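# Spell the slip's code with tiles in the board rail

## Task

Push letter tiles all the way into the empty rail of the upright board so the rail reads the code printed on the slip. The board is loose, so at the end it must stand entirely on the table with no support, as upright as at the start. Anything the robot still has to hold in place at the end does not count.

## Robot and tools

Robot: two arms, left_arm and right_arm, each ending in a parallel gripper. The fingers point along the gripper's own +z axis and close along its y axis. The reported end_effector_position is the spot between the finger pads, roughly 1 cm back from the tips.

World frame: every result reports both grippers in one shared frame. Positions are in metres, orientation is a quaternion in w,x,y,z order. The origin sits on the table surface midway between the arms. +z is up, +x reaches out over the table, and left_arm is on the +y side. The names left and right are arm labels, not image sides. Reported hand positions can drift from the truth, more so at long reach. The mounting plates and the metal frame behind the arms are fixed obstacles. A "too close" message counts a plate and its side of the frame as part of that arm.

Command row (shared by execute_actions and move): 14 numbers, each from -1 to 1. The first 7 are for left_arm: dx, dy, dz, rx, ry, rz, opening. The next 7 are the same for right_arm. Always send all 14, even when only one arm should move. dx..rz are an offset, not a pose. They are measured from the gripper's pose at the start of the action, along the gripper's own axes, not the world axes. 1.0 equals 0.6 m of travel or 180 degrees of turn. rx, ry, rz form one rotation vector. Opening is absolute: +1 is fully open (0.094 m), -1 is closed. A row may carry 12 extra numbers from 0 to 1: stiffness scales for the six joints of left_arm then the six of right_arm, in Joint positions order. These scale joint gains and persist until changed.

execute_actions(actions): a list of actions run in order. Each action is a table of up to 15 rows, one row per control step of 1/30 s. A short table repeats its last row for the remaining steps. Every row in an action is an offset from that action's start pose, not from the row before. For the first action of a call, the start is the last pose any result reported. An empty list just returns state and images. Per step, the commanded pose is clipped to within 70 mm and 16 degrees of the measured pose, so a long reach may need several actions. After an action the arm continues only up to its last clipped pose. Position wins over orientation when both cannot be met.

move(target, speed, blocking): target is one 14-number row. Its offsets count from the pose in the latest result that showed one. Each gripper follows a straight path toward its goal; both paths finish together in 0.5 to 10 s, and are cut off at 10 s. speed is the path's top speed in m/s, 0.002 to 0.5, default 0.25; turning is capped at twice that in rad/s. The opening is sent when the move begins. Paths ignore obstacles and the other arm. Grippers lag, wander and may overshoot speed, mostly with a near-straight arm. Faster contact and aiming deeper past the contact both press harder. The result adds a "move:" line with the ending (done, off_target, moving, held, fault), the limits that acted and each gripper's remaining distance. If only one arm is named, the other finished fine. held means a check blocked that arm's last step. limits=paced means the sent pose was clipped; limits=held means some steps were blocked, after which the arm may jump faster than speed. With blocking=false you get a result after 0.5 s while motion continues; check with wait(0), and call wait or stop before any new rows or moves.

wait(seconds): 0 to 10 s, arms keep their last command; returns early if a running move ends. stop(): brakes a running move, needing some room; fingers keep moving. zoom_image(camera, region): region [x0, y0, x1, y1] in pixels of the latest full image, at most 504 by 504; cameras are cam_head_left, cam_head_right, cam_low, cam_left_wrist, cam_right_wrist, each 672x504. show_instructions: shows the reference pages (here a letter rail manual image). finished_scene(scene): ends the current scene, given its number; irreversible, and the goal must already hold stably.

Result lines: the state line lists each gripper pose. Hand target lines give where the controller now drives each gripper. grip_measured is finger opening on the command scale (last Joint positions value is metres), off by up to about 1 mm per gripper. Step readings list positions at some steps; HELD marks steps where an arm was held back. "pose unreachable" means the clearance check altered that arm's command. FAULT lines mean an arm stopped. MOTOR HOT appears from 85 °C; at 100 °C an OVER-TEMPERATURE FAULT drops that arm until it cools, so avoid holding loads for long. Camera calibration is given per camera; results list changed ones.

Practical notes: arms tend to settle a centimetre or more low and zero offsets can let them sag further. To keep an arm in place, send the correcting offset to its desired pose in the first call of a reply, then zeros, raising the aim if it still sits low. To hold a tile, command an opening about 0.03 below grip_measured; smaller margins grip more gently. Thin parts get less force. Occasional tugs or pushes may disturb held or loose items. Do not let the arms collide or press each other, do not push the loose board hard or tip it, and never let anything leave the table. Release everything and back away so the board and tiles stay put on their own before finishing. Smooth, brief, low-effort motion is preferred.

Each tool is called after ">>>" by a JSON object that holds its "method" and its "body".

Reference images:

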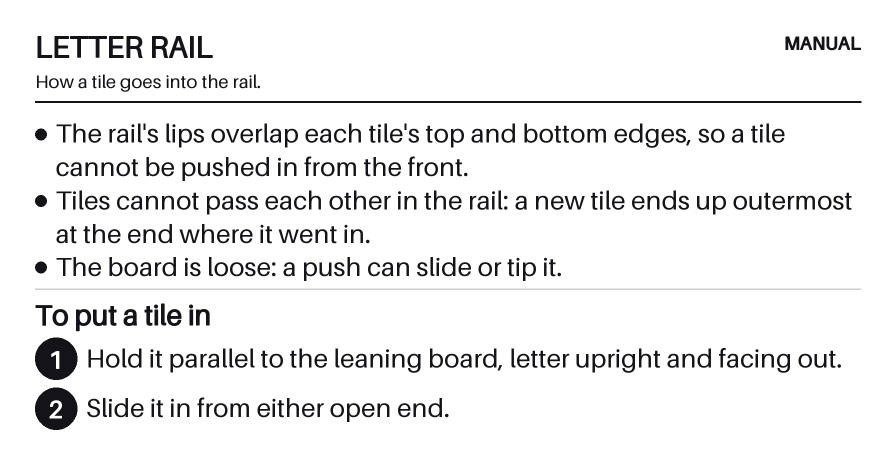

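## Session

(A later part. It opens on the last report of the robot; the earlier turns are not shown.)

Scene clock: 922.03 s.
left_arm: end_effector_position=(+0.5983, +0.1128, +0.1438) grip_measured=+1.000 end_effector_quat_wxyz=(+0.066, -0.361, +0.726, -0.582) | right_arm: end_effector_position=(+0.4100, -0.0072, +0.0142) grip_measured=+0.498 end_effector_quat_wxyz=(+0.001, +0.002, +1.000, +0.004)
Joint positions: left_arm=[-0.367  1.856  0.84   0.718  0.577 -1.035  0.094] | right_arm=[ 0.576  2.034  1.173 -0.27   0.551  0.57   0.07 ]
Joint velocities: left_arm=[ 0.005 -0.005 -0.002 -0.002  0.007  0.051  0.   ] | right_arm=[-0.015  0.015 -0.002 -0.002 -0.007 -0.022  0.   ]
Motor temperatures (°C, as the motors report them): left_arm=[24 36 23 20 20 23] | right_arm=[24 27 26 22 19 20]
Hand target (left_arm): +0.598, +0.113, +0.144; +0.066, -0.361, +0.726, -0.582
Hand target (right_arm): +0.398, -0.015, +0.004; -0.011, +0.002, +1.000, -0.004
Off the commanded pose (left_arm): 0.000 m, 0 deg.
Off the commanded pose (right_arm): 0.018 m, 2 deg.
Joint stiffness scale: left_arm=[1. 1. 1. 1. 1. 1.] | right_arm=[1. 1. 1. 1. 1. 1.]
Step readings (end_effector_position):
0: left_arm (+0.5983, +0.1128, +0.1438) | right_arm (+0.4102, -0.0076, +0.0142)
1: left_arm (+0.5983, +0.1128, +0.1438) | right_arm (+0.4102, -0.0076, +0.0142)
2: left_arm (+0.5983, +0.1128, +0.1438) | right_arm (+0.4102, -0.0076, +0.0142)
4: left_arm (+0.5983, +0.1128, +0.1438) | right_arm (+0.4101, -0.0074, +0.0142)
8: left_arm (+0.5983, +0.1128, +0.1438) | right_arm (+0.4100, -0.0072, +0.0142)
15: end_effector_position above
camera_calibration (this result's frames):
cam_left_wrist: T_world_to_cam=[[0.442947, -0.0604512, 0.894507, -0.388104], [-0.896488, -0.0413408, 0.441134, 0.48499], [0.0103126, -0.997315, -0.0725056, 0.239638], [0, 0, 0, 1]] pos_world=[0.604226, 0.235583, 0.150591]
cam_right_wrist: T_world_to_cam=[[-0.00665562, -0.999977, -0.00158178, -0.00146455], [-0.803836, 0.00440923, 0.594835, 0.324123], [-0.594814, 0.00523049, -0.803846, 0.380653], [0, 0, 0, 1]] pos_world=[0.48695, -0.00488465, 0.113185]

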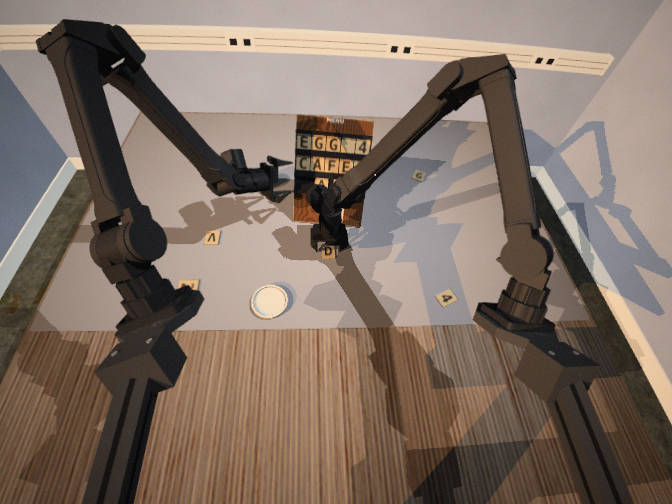

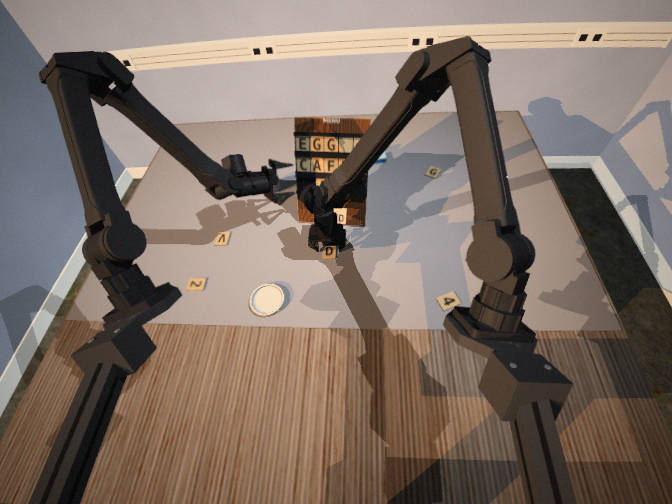

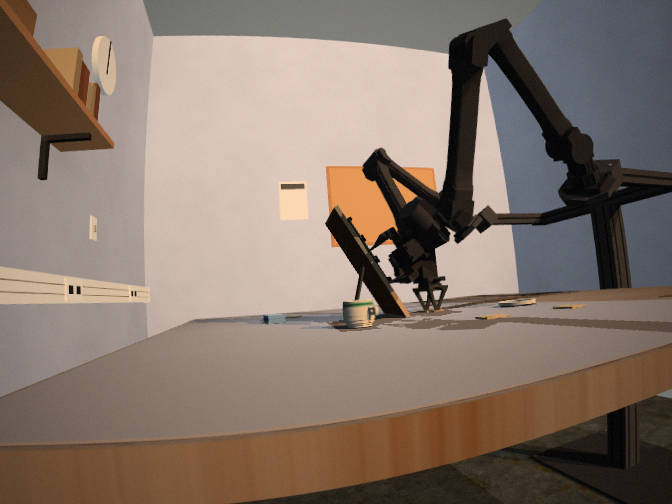

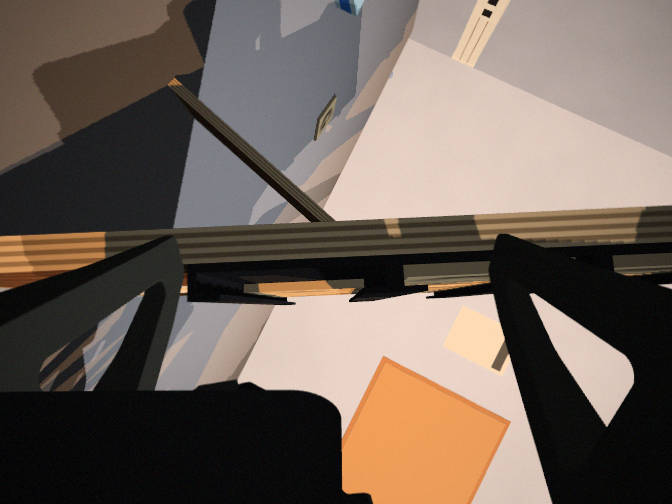

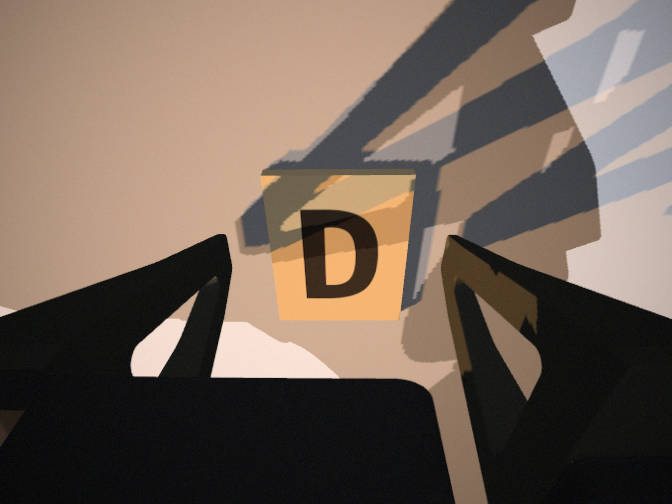

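>>> {"method": "execute_actions", "body": {"actions": [[[0,0,0,0,0,0,1,0.0205,-0.013,0.0178,0.005,0.008,0,0.5],[0,0,0,0,0,0,1,0.021,-0.0132,0.0178,0.005,0.008,0,0.5],[0,0,0,0,0,0,1,0.0215,-0.0134,0.0178,0.005,0.008,0,0.5],[0,0,0,0,0,0,1,0.022,-0.0136,0.0178,0.005,0.008,0,0.5],[0,0,0,0,0,0,1,0.0225,-0.0138,0.0178,0.005,0.008,0,0.5],[0,0,0,0,0,0,1,0.023,-0.014,0.0178,0.005,0.008,0,0.5],[0,0,0,0,0,0,1,0.0235,-0.0142,0.0178,0.005,0.008,0,0.5],[0,0,0,0,0,0,1,0.024,-0.0144,0.0178,0.005,0.008,0,0.5],[0,0,0,0,0,0,1,0.0245,-0.0146,0.0178,0.005,0.008,0,0.5],[0,0,0,0,0,0,1,0.025,-0.0148,0.0178,0.005,0.008,0,0.5],[0,0,0,0,0,0,1,0.0255,-0.015,0.0178,0.005,0.008,0,0.5],[0,0,0,0,0,0,1,0.026,-0.0152,0.0178,0.005,0.008,0,0.5]]]}}

>>> {"method": "wait", "body": {"seconds": 0.3}}

Scene clock: 933.73 s.
left_arm: end_effector_position=(+0.5983, +0.1128, +0.1438) grip_measured=+1.000 end_effector_quat_wxyz=(+0.066, -0.361, +0.726, -0.582) | right_arm: end_effector_position=(+0.4024, -0.0107, +0.0130) grip_measured=+0.498 end_effector_quat_wxyz=(-0.005, -0.002, +1.000, +0.002)
Joint positions: left_arm=[-0.367  1.856  0.84   0.718  0.577 -1.035  0.094] | right_arm=[ 0.576  2.034  1.158 -0.27   0.549  0.57   0.07 ]
Joint velocities: left_arm=[-0.005 -0.015  0.002 -0.012 -0.037 -0.081  0.   ] | right_arm=[-0.005  0.005 -0.012  0.002  0.037 -0.007 -0.   ]
Motor temperatures (°C, as the motors report them): left_arm=[24 36 23 20 20 23] | right_arm=[24 27 26 22 19 20]
Hand target (left_arm): +0.598, +0.113, +0.144; +0.066, -0.361, +0.726, -0.582
Hand target (right_arm): +0.394, -0.016, +0.004; -0.012, +0.002, +1.000, -0.003
Off the commanded pose (left_arm): 0.000 m, 0 deg.
Off the commanded pose (right_arm): 0.014 m, 1 deg.
Joint stiffness scale: left_arm=[1. 1. 1. 1. 1. 1.] | right_arm=[1. 1. 1. 1. 1. 1.]
Step readings (end_effector_position):
0: left_arm (+0.5983, +0.1128, +0.1438) | right_arm (+0.4100, -0.0072, +0.0142)
1: left_arm (+0.5983, +0.1128, +0.1438) | right_arm (+0.4099, -0.0071, +0.0142)
2: left_arm (+0.5983, +0.1128, +0.1438) | right_arm (+0.4095, -0.0072, +0.0141)
4: left_arm (+0.5983, +0.1128, +0.1438) | right_arm (+0.4084, -0.0076, +0.0139)
8: left_arm (+0.5983, +0.1128, +0.1438) | right_arm (+0.4052, -0.0093, +0.0134)
15: end_effector_position above
camera_calibration (this result's frames):
cam_left_wrist: T_world_to_cam=[[0.442947, -0.0604512, 0.894507, -0.388104], [-0.896488, -0.0413408, 0.441134, 0.48499], [0.0103126, -0.997315, -0.0725056, 0.239638], [0, 0, 0, 1]] pos_world=[0.604226, 0.235583, 0.150591]
cam_right_wrist: T_world_to_cam=[[0.000821928, -0.999995, 0.0029852, -0.00809832], [-0.797073, 0.00114758, 0.603882, 0.315863], [-0.603883, -0.00287577, -0.797068, 0.378639], [0, 0, 0, 1]] pos_world=[0.480426, -0.00737187, 0.111081]

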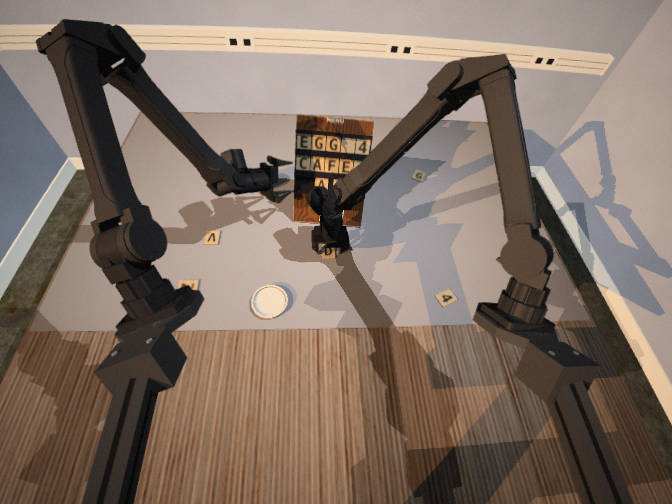

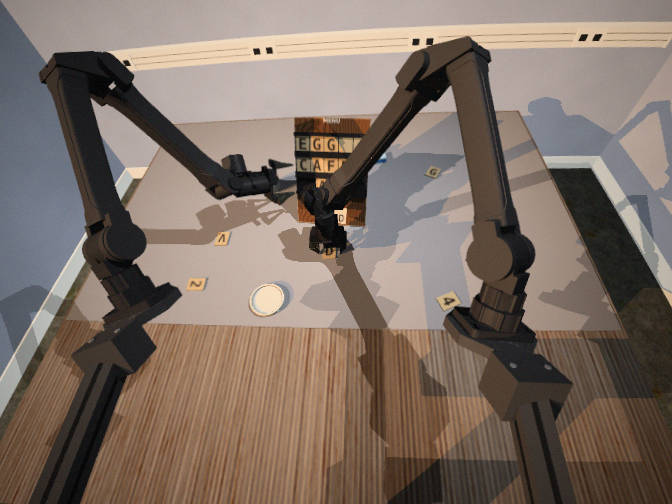

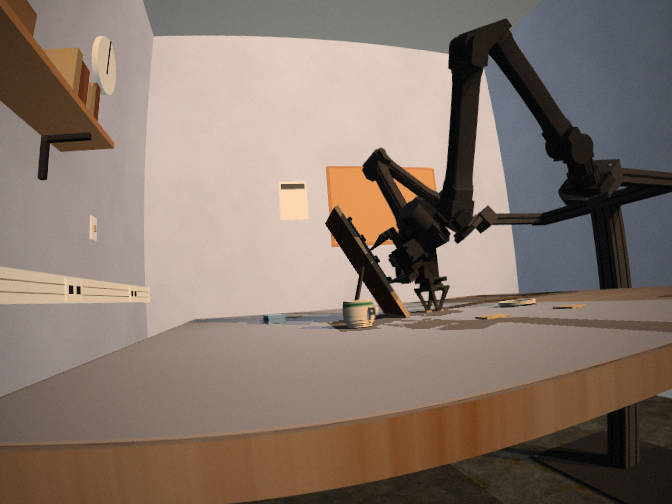

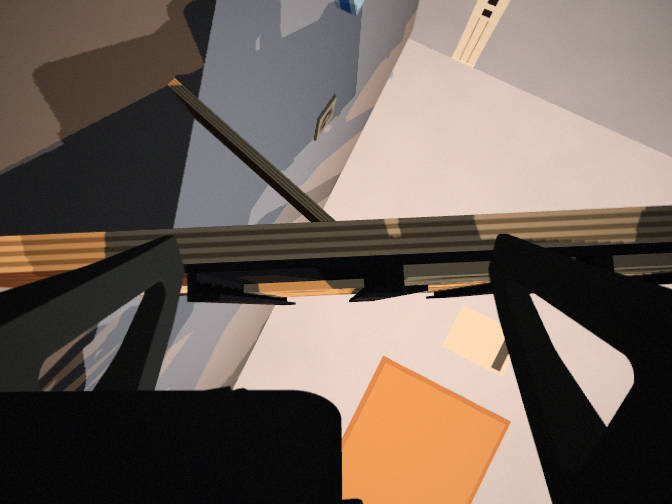

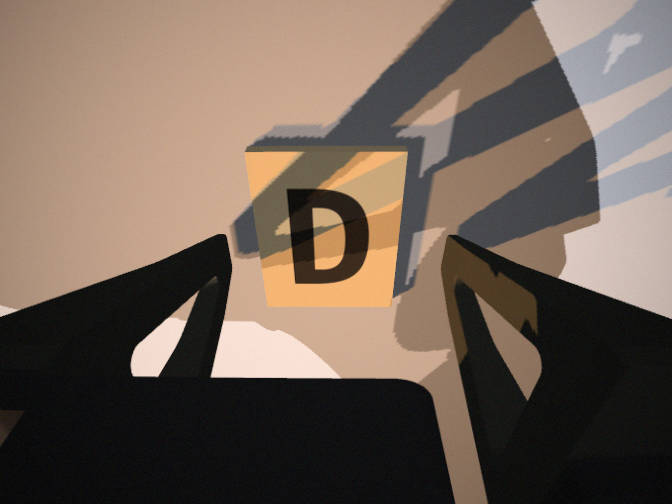

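Scene clock: 934.03 s.
left_arm: end_effector_position=(+0.5983, +0.1128, +0.1438) grip_measured=+1.000 end_effector_quat_wxyz=(+0.066, -0.361, +0.726, -0.582) | right_arm: end_effector_position=(+0.4024, -0.0107, +0.0130) grip_measured=+0.498 end_effector_quat_wxyz=(-0.005, -0.002, +1.000, +0.002)
Joint positions: left_arm=[-0.367  1.856  0.84   0.718  0.577 -1.035  0.094] | right_arm=[ 0.576  2.034  1.158 -0.27   0.549  0.57   0.07 ]
Joint velocities: left_arm=[-0.024 -0.005 -0.002  0.007 -0.022  0.066  0.   ] | right_arm=[ 0.005  0.005 -0.007 -0.017  0.051 -0.007  0.   ]
Motor temperatures (°C, as the motors report them): left_arm=[24 36 23 20 20 23] | right_arm=[24 27 26 22 19 20]
Hand target (left_arm): +0.598, +0.113, +0.144; +0.066, -0.361, +0.726, -0.582
Hand target (right_arm): +0.394, -0.016, +0.004; -0.012, +0.002, +1.000, -0.003
Off the commanded pose (left_arm): 0.000 m, 0 deg.
Off the commanded pose (right_arm): 0.014 m, 1 deg.
Joint stiffness scale: left_arm=[1. 1. 1. 1. 1. 1.] | right_arm=[1. 1. 1. 1. 1. 1.]
wait: 0.30 s; at rest by 0.17 s
camera_calibration (this result's frames):
cam_left_wrist: T_world_to_cam=[[0.442947, -0.0604512, 0.894507, -0.388104], [-0.896488, -0.0413408, 0.441134, 0.48499], [0.0103126, -0.997315, -0.0725056, 0.239638], [0, 0, 0, 1]] pos_world=[0.604226, 0.235583, 0.150591]
cam_right_wrist: T_world_to_cam=[[0.000821928, -0.999995, 0.0029852, -0.00809832], [-0.797073, 0.00114758, 0.603882, 0.315863], [-0.603883, -0.00287577, -0.797068, 0.378639], [0, 0, 0, 1]] pos_world=[0.480426, -0.00737187, 0.111081]

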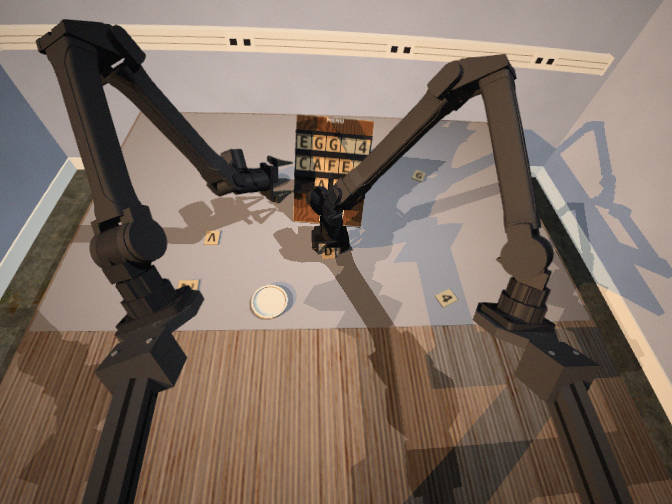

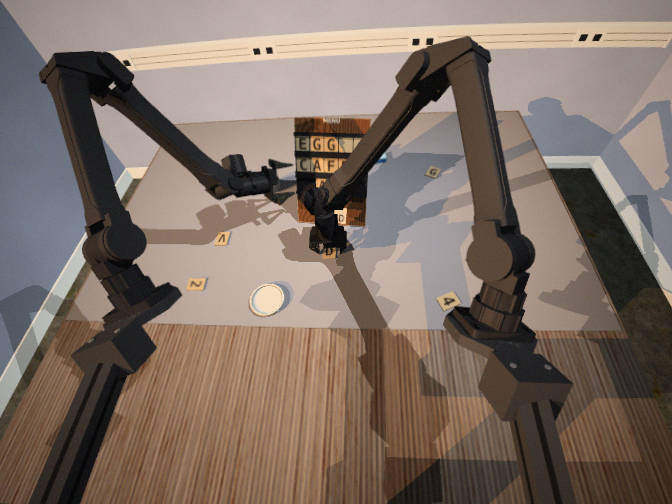

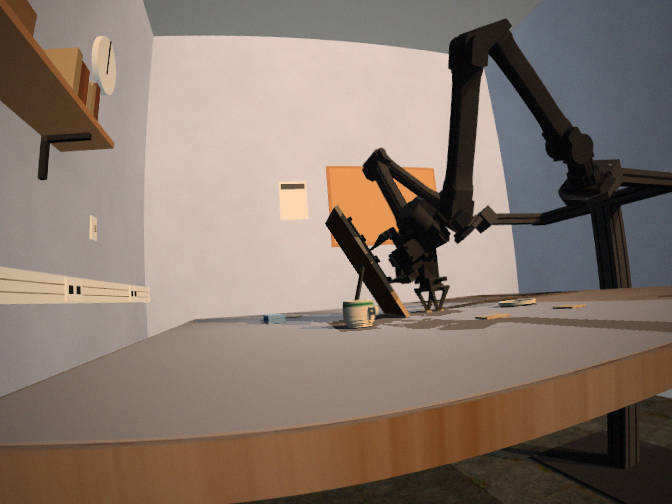

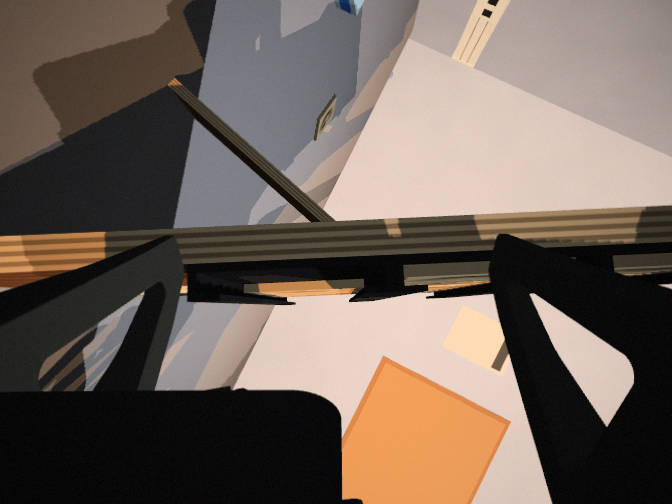

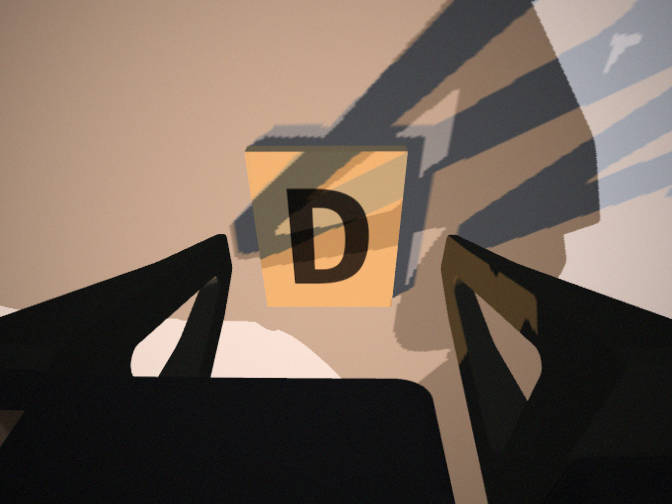

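>>> {"method": "execute_actions", "body": {"actions": [[[0,0,0,0,0,0,1,-0.002,0.0007,0.003,-0.0008,-0.0022,0.0015,0.5],[0,0,0,0,0,0,1,-0.003,0.001,0.003,-0.0011,-0.0033,0.0022,0.5],[0,0,0,0,0,0,1,-0.004,0.0013,0.003,-0.0015,-0.0044,0.003,0.5],[0,0,0,0,0,0,1,-0.0045,0.0015,0.003,-0.0017,-0.005,0.0033,0.5],[0,0,0,0,0,0,1,-0.005,0.0017,0.003,-0.0019,-0.0056,0.0037,0.5],[0,0,0,0,0,0,1,-0.0055,0.0019,0.003,-0.0021,-0.0061,0.0041,0.5],[0,0,0,0,0,0,1,-0.006,0.002,0.003,-0.0023,-0.0067,0.0044,0.5],[0,0,0,0,0,0,1,-0.0065,0.0022,0.003,-0.0024,-0.0072,0.0048,0.5],[0,0,0,0,0,0,1,-0.007,0.0024,0.003,-0.0026,-0.0078,0.0052,0.5]]]}}

Scene clock: 949.67 s.
left_arm: end_effector_position=(+0.5983, +0.1128, +0.1438) grip_measured=+1.000 end_effector_quat_wxyz=(+0.066, -0.361, +0.726, -0.582) | right_arm: end_effector_position=(+0.4078, -0.0080, +0.0130) grip_measured=+0.498 end_effector_quat_wxyz=(+0.006, +0.005, +1.000, +0.007)
Joint positions: left_arm=[-0.367  1.856  0.84   0.718  0.577 -1.035  0.094] | right_arm=[ 0.576  2.034  1.158 -0.243  0.552  0.57   0.07 ]
Joint velocities: left_arm=[-0.015  0.005 -0.017 -0.022  0.007 -0.022  0.   ] | right_arm=[-0.015 -0.015 -0.002 -0.002 -0.007  0.066 -0.001]
Motor temperatures (°C, as the motors report them): left_arm=[24 36 23 20 20 23] | right_arm=[24 27 26 22 19 20]
Hand target (left_arm): +0.598, +0.113, +0.144; +0.066, -0.361, +0.726, -0.582
Hand target (right_arm): +0.407, -0.009, +0.011; +0.007, +0.006, +1.000, +0.006
Off the commanded pose (left_arm): 0.000 m, 0 deg.
Off the commanded pose (right_arm): 0.003 m, 0 deg.
Joint stiffness scale: left_arm=[1. 1. 1. 1. 1. 1.] | right_arm=[1. 1. 1. 1. 1. 1.]
Step readings (end_effector_position):
0: left_arm (+0.5983, +0.1128, +0.1438) | right_arm (+0.4024, -0.0107, +0.0130)
1: left_arm (+0.5983, +0.1128, +0.1438) | right_arm (+0.4025, -0.0107, +0.0130)
2: left_arm (+0.5983, +0.1128, +0.1438) | right_arm (+0.4028, -0.0105, +0.0129)
4: left_arm (+0.5983, +0.1128, +0.1438) | right_arm (+0.4039, -0.0099, +0.0129)
8: left_arm (+0.5983, +0.1128, +0.1438) | right_arm (+0.4062, -0.0088, +0.0130)
15: end_effector_position above
camera_calibration (this result's frames):
cam_left_wrist: T_world_to_cam=[[0.442947, -0.0604512, 0.894507, -0.388104], [-0.896488, -0.0413408, 0.441134, 0.48499], [0.0103126, -0.997315, -0.0725056, 0.239638], [0, 0, 0, 1]] pos_world=[0.604226, 0.235583, 0.150591]
cam_right_wrist: T_world_to_cam=[[-0.0134917, -0.999887, -0.00665033, 0.000569167], [-0.809632, 0.0070211, 0.586895, 0.325502], [-0.586782, 0.0133026, -0.809635, 0.375219], [0, 0, 0, 1]] pos_world=[0.483717, -0.00670766, 0.112759]

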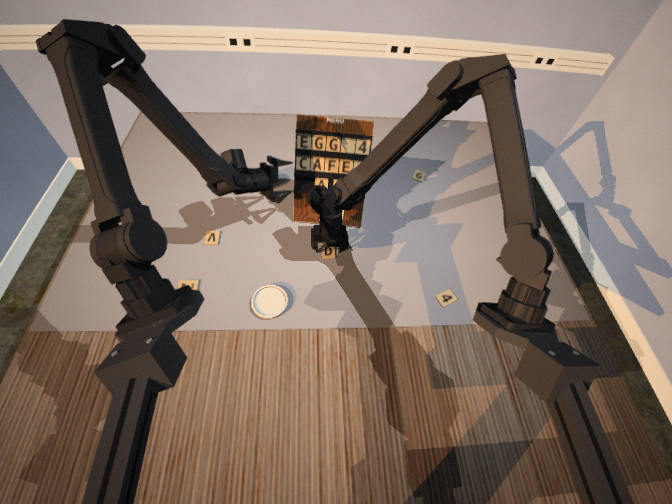

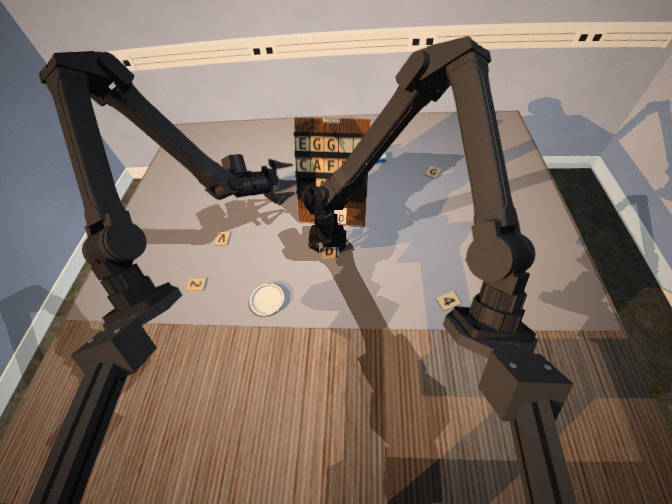

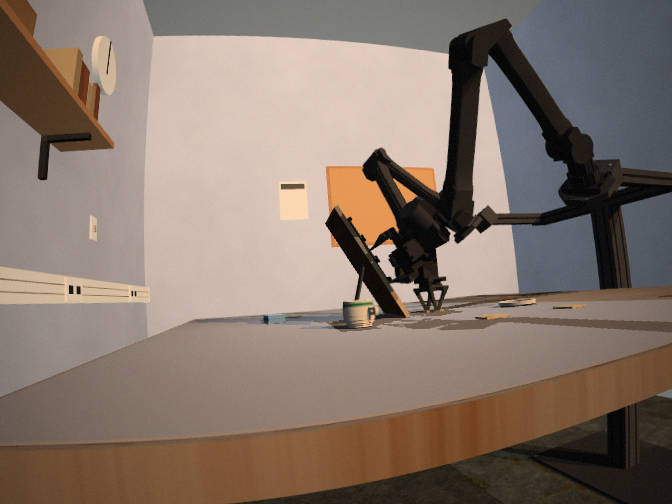

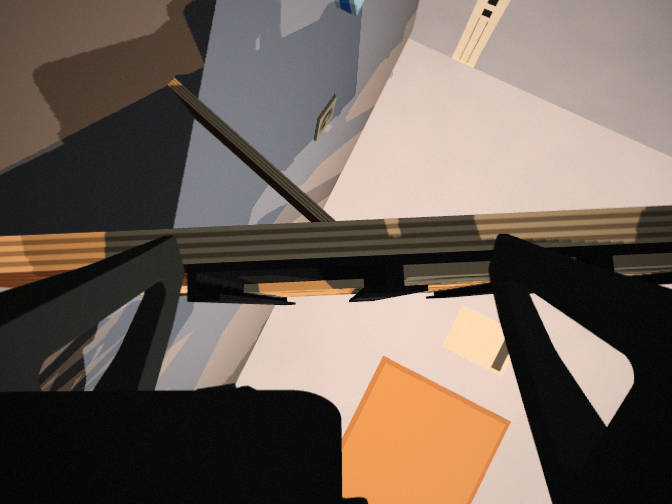

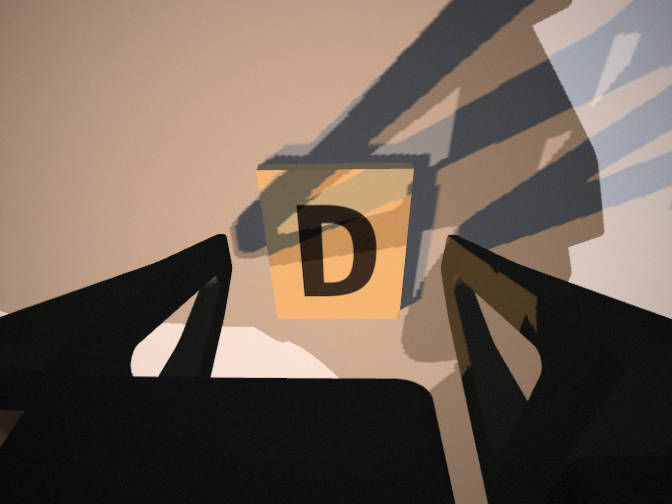

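>>> {"method": "execute_actions", "body": {"actions": [[[0,0,0,0,0,0,1,0,0,0.002,0,0,0,0.1]],[[0,0,0,0,0,0,1,0,0,0.002,0,0,0,0.0]],[[0,0,0,0,0,0,1,0,0,0.002,0,0,0,-0.13]]]}}

>>> {"method": "move", "body": {"target": [0,0,0,0,0,0,1, 0,-0.05,-0.15,0,0,0,-0.13], "speed": 0.12}}

Scene clock: 957.83 s.
left_arm: end_effector_position=(+0.5983, +0.1128, +0.1438) grip_measured=+1.000 end_effector_quat_wxyz=(+0.066, -0.361, +0.726, -0.582) | right_arm: end_effector_position=(+0.4078, -0.0080, +0.0130) grip_measured=-0.108 end_effector_quat_wxyz=(+0.006, +0.005, +1.000, +0.007)
Joint positions: left_arm=[-0.367  1.856  0.84   0.718  0.577 -1.035  0.094] | right_arm=[ 0.576  2.034  1.158 -0.243  0.552  0.57   0.042]
Joint velocities: left_arm=[ 0.005 -0.015  0.002 -0.007  0.051 -0.022  0.   ] | right_arm=[-0.015 -0.005 -0.012 -0.002 -0.051 -0.081 -0.   ]
Motor temperatures (°C, as the motors report them): left_arm=[24 36 23 20 20 23] | right_arm=[24 28 26 22 19 20]
Hand target (left_arm): +0.598, +0.113, +0.144; +0.066, -0.361, +0.726, -0.582
Hand target (right_arm): +0.408, -0.008, +0.012; +0.006, +0.005, +1.000, +0.007
Off the commanded pose (left_arm): 0.000 m, 0 deg.
Off the commanded pose (right_arm): 0.001 m, 0 deg.
Joint stiffness scale: left_arm=[1. 1. 1. 1. 1. 1.] | right_arm=[1. 1. 1. 1. 1. 1.]
Step readings (end_effector_position; steps 1 to 15: 1st action; 16 to 30: 2nd action; 31 to 45: 3rd action):
0: left_arm (+0.5983, +0.1128, +0.1438) | right_arm (+0.4078, -0.0080, +0.0130)
1: left_arm (+0.5983, +0.1128, +0.1438) | right_arm (+0.4078, -0.0080, +0.0130)
2: left_arm (+0.5983, +0.1128, +0.1438) | right_arm (+0.4078, -0.0080, +0.0130)
4: left_arm (+0.5983, +0.1128, +0.1438) | right_arm (+0.4078, -0.0080, +0.0130)
8: left_arm (+0.5983, +0.1128, +0.1438) | right_arm (+0.4078, -0.0080, +0.0130)
15: left_arm (+0.5983, +0.1128, +0.1438) | right_arm (+0.4078, -0.0080, +0.0130)
16: left_arm (+0.5983, +0.1128, +0.1438) | right_arm (+0.4078, -0.0080, +0.0130)
17: left_arm (+0.5983, +0.1128, +0.1438) | right_arm (+0.4078, -0.0080, +0.0130)
19: left_arm (+0.5983, +0.1128, +0.1438) | right_arm (+0.4078, -0.0080, +0.0130)
23: left_arm (+0.5983, +0.1128, +0.1438) | right_arm (+0.4078, -0.0080, +0.0130)
30: left_arm (+0.5983, +0.1128, +0.1438) | right_arm (+0.4078, -0.0080, +0.0130)
31: left_arm (+0.5983, +0.1128, +0.1438) | right_arm (+0.4078, -0.0080, +0.0130)
32: left_arm (+0.5983, +0.1128, +0.1438) | right_arm (+0.4078, -0.0080, +0.0130)
34: left_arm (+0.5983, +0.1128, +0.1438) | right_arm (+0.4078, -0.0080, +0.0130)
38: left_arm (+0.5983, +0.1128, +0.1438) | right_arm (+0.4078, -0.0080, +0.0130)
45: end_effector_position above
camera_calibration (this result's frames):
cam_left_wrist: T_world_to_cam=[[0.442947, -0.0604512, 0.894507, -0.388104], [-0.896488, -0.0413408, 0.441134, 0.48499], [0.0103126, -0.997315, -0.0725056, 0.239638], [0, 0, 0, 1]] pos_world=[0.604226, 0.235583, 0.150591]
cam_right_wrist: T_world_to_cam=[[-0.0134917, -0.999887, -0.00665033, 0.000569167], [-0.809632, 0.0070211, 0.586895, 0.325502], [-0.586782, 0.0133026, -0.809635, 0.375219], [0, 0, 0, 1]] pos_world=[0.483717, -0.00670766, 0.112759]

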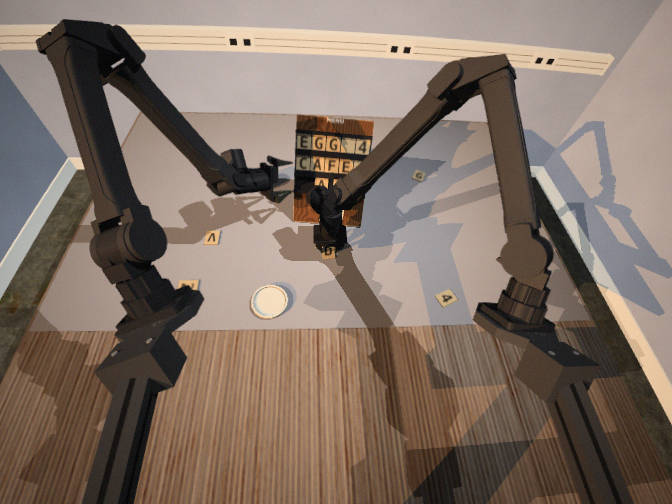

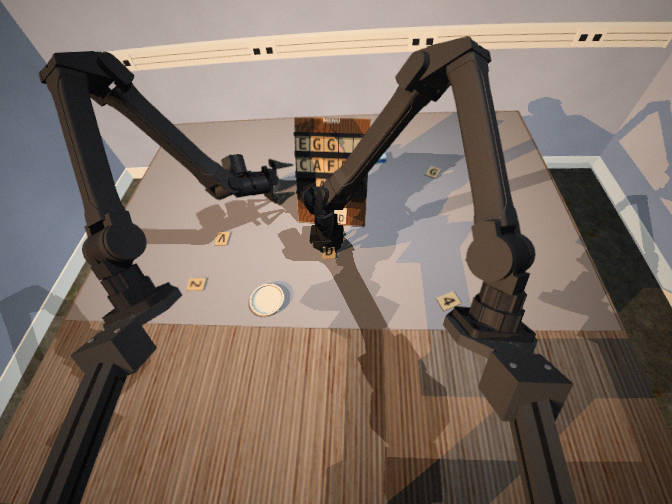

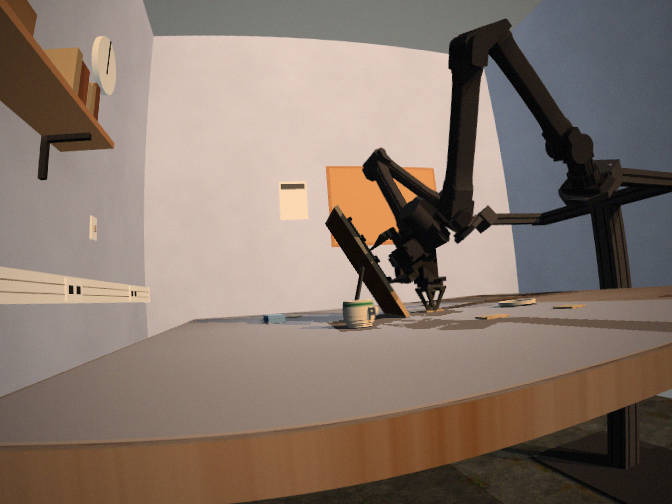

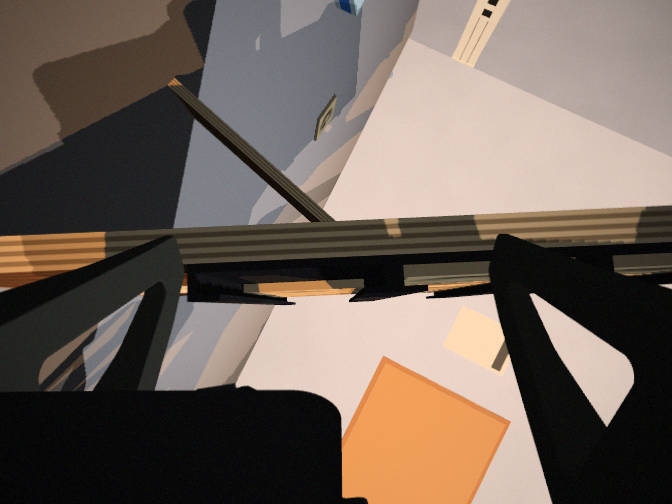

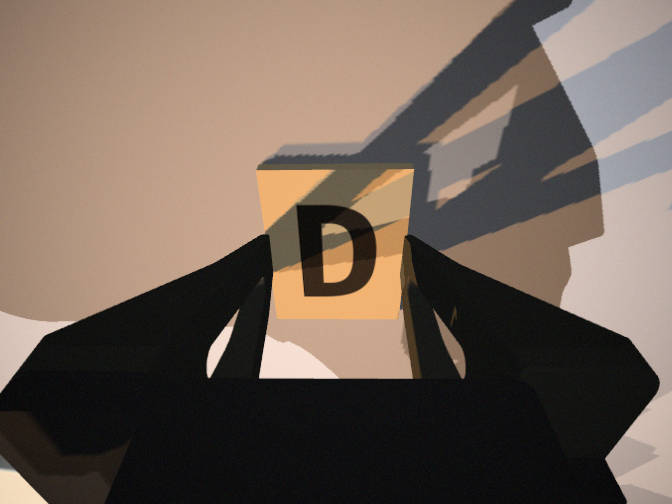

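Scene clock: 959.00 s.
left_arm: end_effector_position=(+0.5983, +0.1128, +0.1438) grip_measured=+1.000 end_effector_quat_wxyz=(+0.066, -0.361, +0.726, -0.582) | right_arm: end_effector_position=(+0.4098, -0.0408, +0.0977) grip_measured=-0.108 end_effector_quat_wxyz=(+0.006, +0.003, +1.000, +0.006)
Joint positions: left_arm=[-0.367  1.856  0.84   0.718  0.577 -1.035  0.094] | right_arm=[ 0.62   1.798  1.029 -0.375  0.573  0.613  0.042]
Joint velocities: left_arm=[-0.005 -0.005 -0.002 -0.017 -0.037 -0.022  0.   ] | right_arm=[ 0.005 -0.005  0.012  0.002 -0.066 -0.022 -0.   ]
Motor temperatures (°C, as the motors report them): left_arm=[24 36 23 20 20 23] | right_arm=[24 28 26 22 19 20]
Hand target (left_arm): +0.598, +0.113, +0.144; +0.066, -0.361, +0.726, -0.582
Hand target (right_arm): +0.407, -0.039, +0.103; +0.006, +0.005, +1.000, +0.007
Off the commanded pose (left_arm): 0.000 m, 0 deg.
Off the commanded pose (right_arm): 0.006 m, 0 deg.
Joint stiffness scale: left_arm=[1. 1. 1. 1. 1. 1.] | right_arm=[1. 1. 1. 1. 1. 1.]
move: done
camera_calibration (this result's frames):
cam_left_wrist: T_world_to_cam=[[0.442947, -0.0604512, 0.894507, -0.388104], [-0.896488, -0.0413408, 0.441134, 0.48499], [0.0103126, -0.997315, -0.0725056, 0.239638], [0, 0, 0, 1]] pos_world=[0.604226, 0.235583, 0.150591]
cam_right_wrist: T_world_to_cam=[[-0.00971338, -0.999943, -0.00452866, -0.0333512], [-0.810041, 0.00521317, 0.586349, 0.277813], [-0.586292, 0.00936384, -0.810046, 0.445109], [0, 0, 0, 1]] pos_world=[0.48568, -0.0389655, 0.197512]

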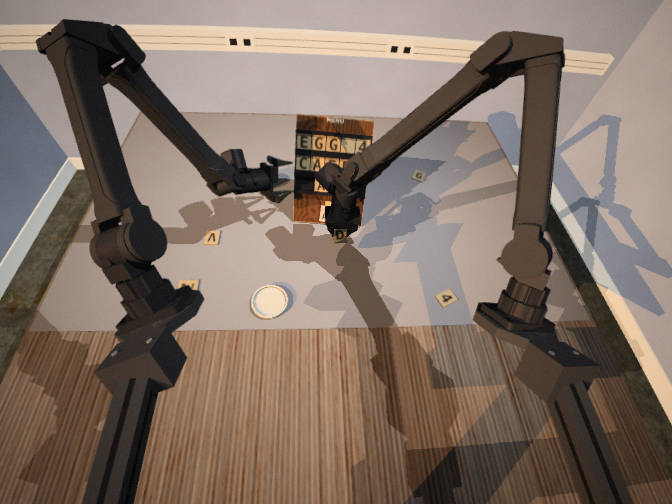

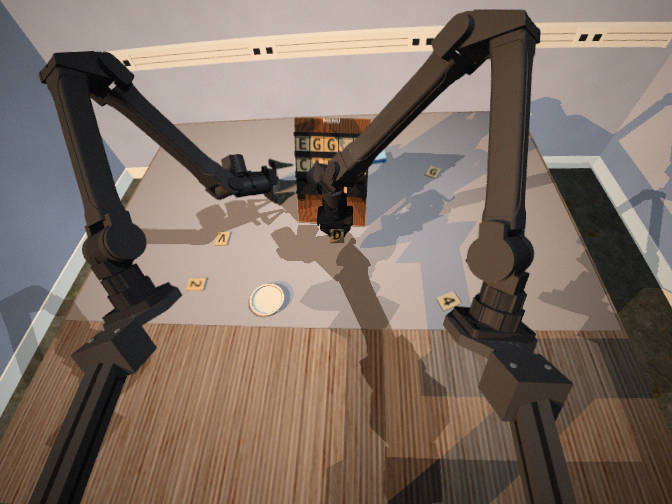

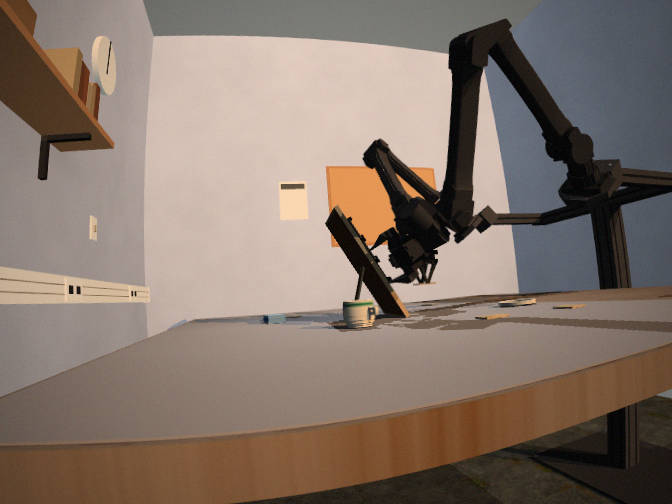

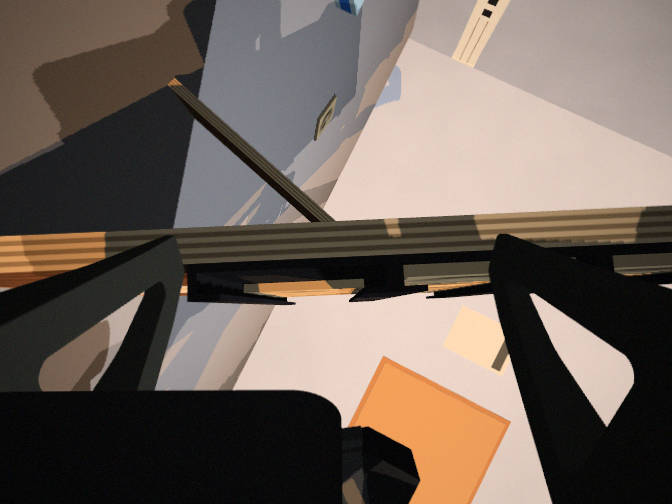

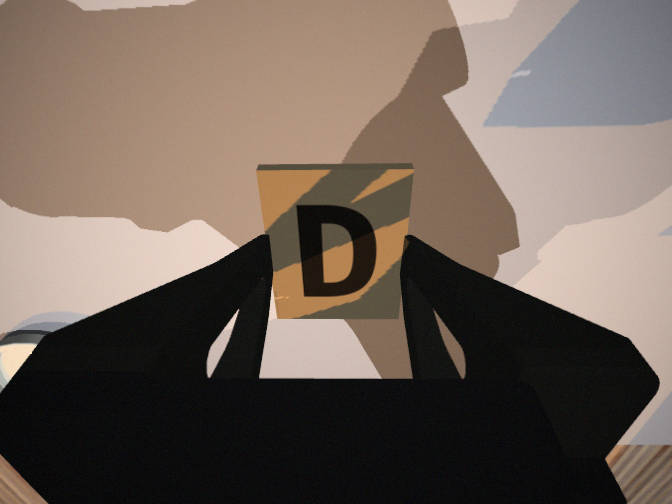

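>>> {"method": "move", "body": {"target": [0,0,0,0,0,0,1, -0.2034,-0.338,-0.089,0.0166,-0.3372,0.0222,-0.135], "speed": 0.2}}

Scene clock: 971.57 s.
left_arm: end_effector_position=(+0.5983, +0.1128, +0.1438) grip_measured=+1.000 end_effector_quat_wxyz=(+0.066, -0.361, +0.726, -0.582) | right_arm: end_effector_position=(+0.5332, -0.2442, +0.1510) grip_measured=-0.108 end_effector_quat_wxyz=(+0.510, +0.046, +0.859, -0.017)
Joint positions: left_arm=[-0.367  1.856  0.84   0.718  0.577 -1.035  0.094] | right_arm=[ 0.24   1.78   0.553  1.428  0.459 -0.198  0.042]
Joint velocities: left_arm=[-0.005  0.005 -0.002 -0.007 -0.037 -0.037  0.   ] | right_arm=[ 0.005  0.005  0.002 -0.007 -0.007  0.007 -0.001]
Motor temperatures (°C, as the motors report them): left_arm=[24 36 23 20 20 23] | right_arm=[24 28 26 22 19 20]
Hand target (left_arm): +0.598, +0.113, +0.144; +0.066, -0.361, +0.726, -0.582
Hand target (right_arm): +0.530, -0.246, +0.148; +0.510, +0.039, +0.859, -0.023
Off the commanded pose (left_arm): 0.000 m, 0 deg.
Off the commanded pose (right_arm): 0.004 m, 1 deg.
Joint stiffness scale: left_arm=[1. 1. 1. 1. 1. 1.] | right_arm=[1. 1. 1. 1. 1. 1.]
move: done
camera_calibration (this result's frames):
cam_left_wrist: T_world_to_cam=[[0.442947, -0.0604512, 0.894507, -0.388104], [-0.896488, -0.0413408, 0.441134, 0.48499], [0.0103126, -0.997315, -0.0725056, 0.239638], [0, 0, 0, 1]] pos_world=[0.604226, 0.235583, 0.150591]
cam_right_wrist: T_world_to_cam=[[-0.10363, -0.994482, -0.0163053, -0.182121], [-0.902539, 0.100912, -0.418617, 0.572031], [0.417952, -0.028665, -0.908017, 0.0325319], [0, 0, 0, 1]] pos_world=[0.483811, -0.237909, 0.266032]

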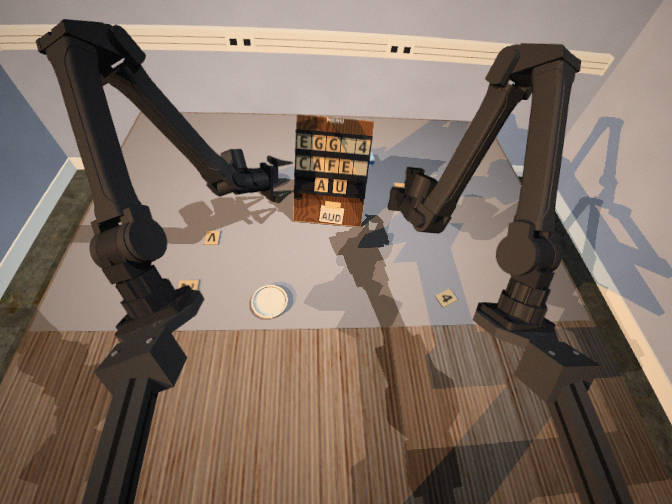

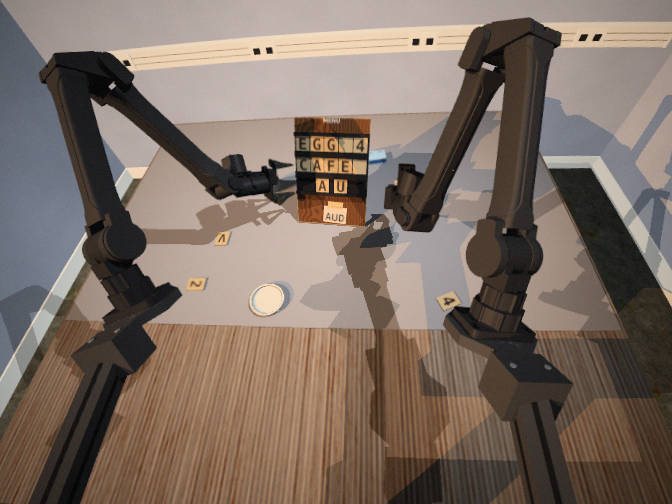

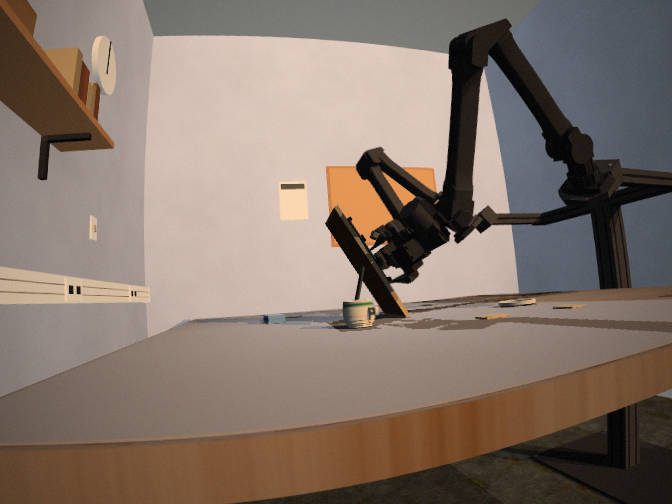

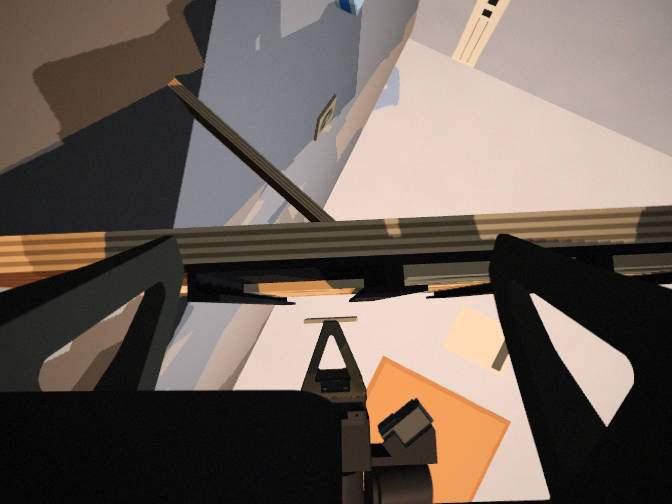

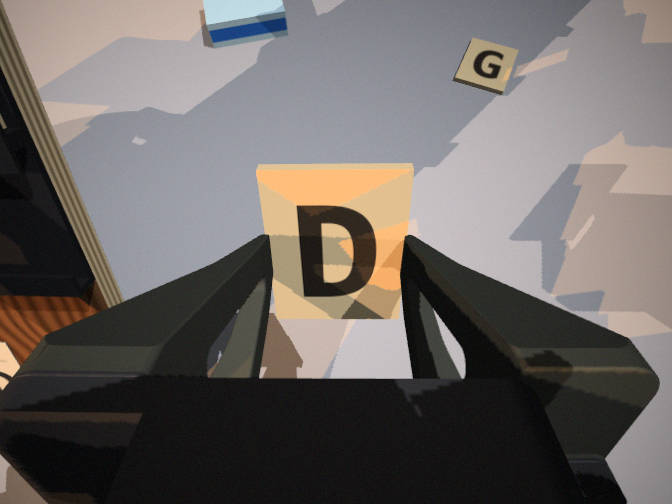

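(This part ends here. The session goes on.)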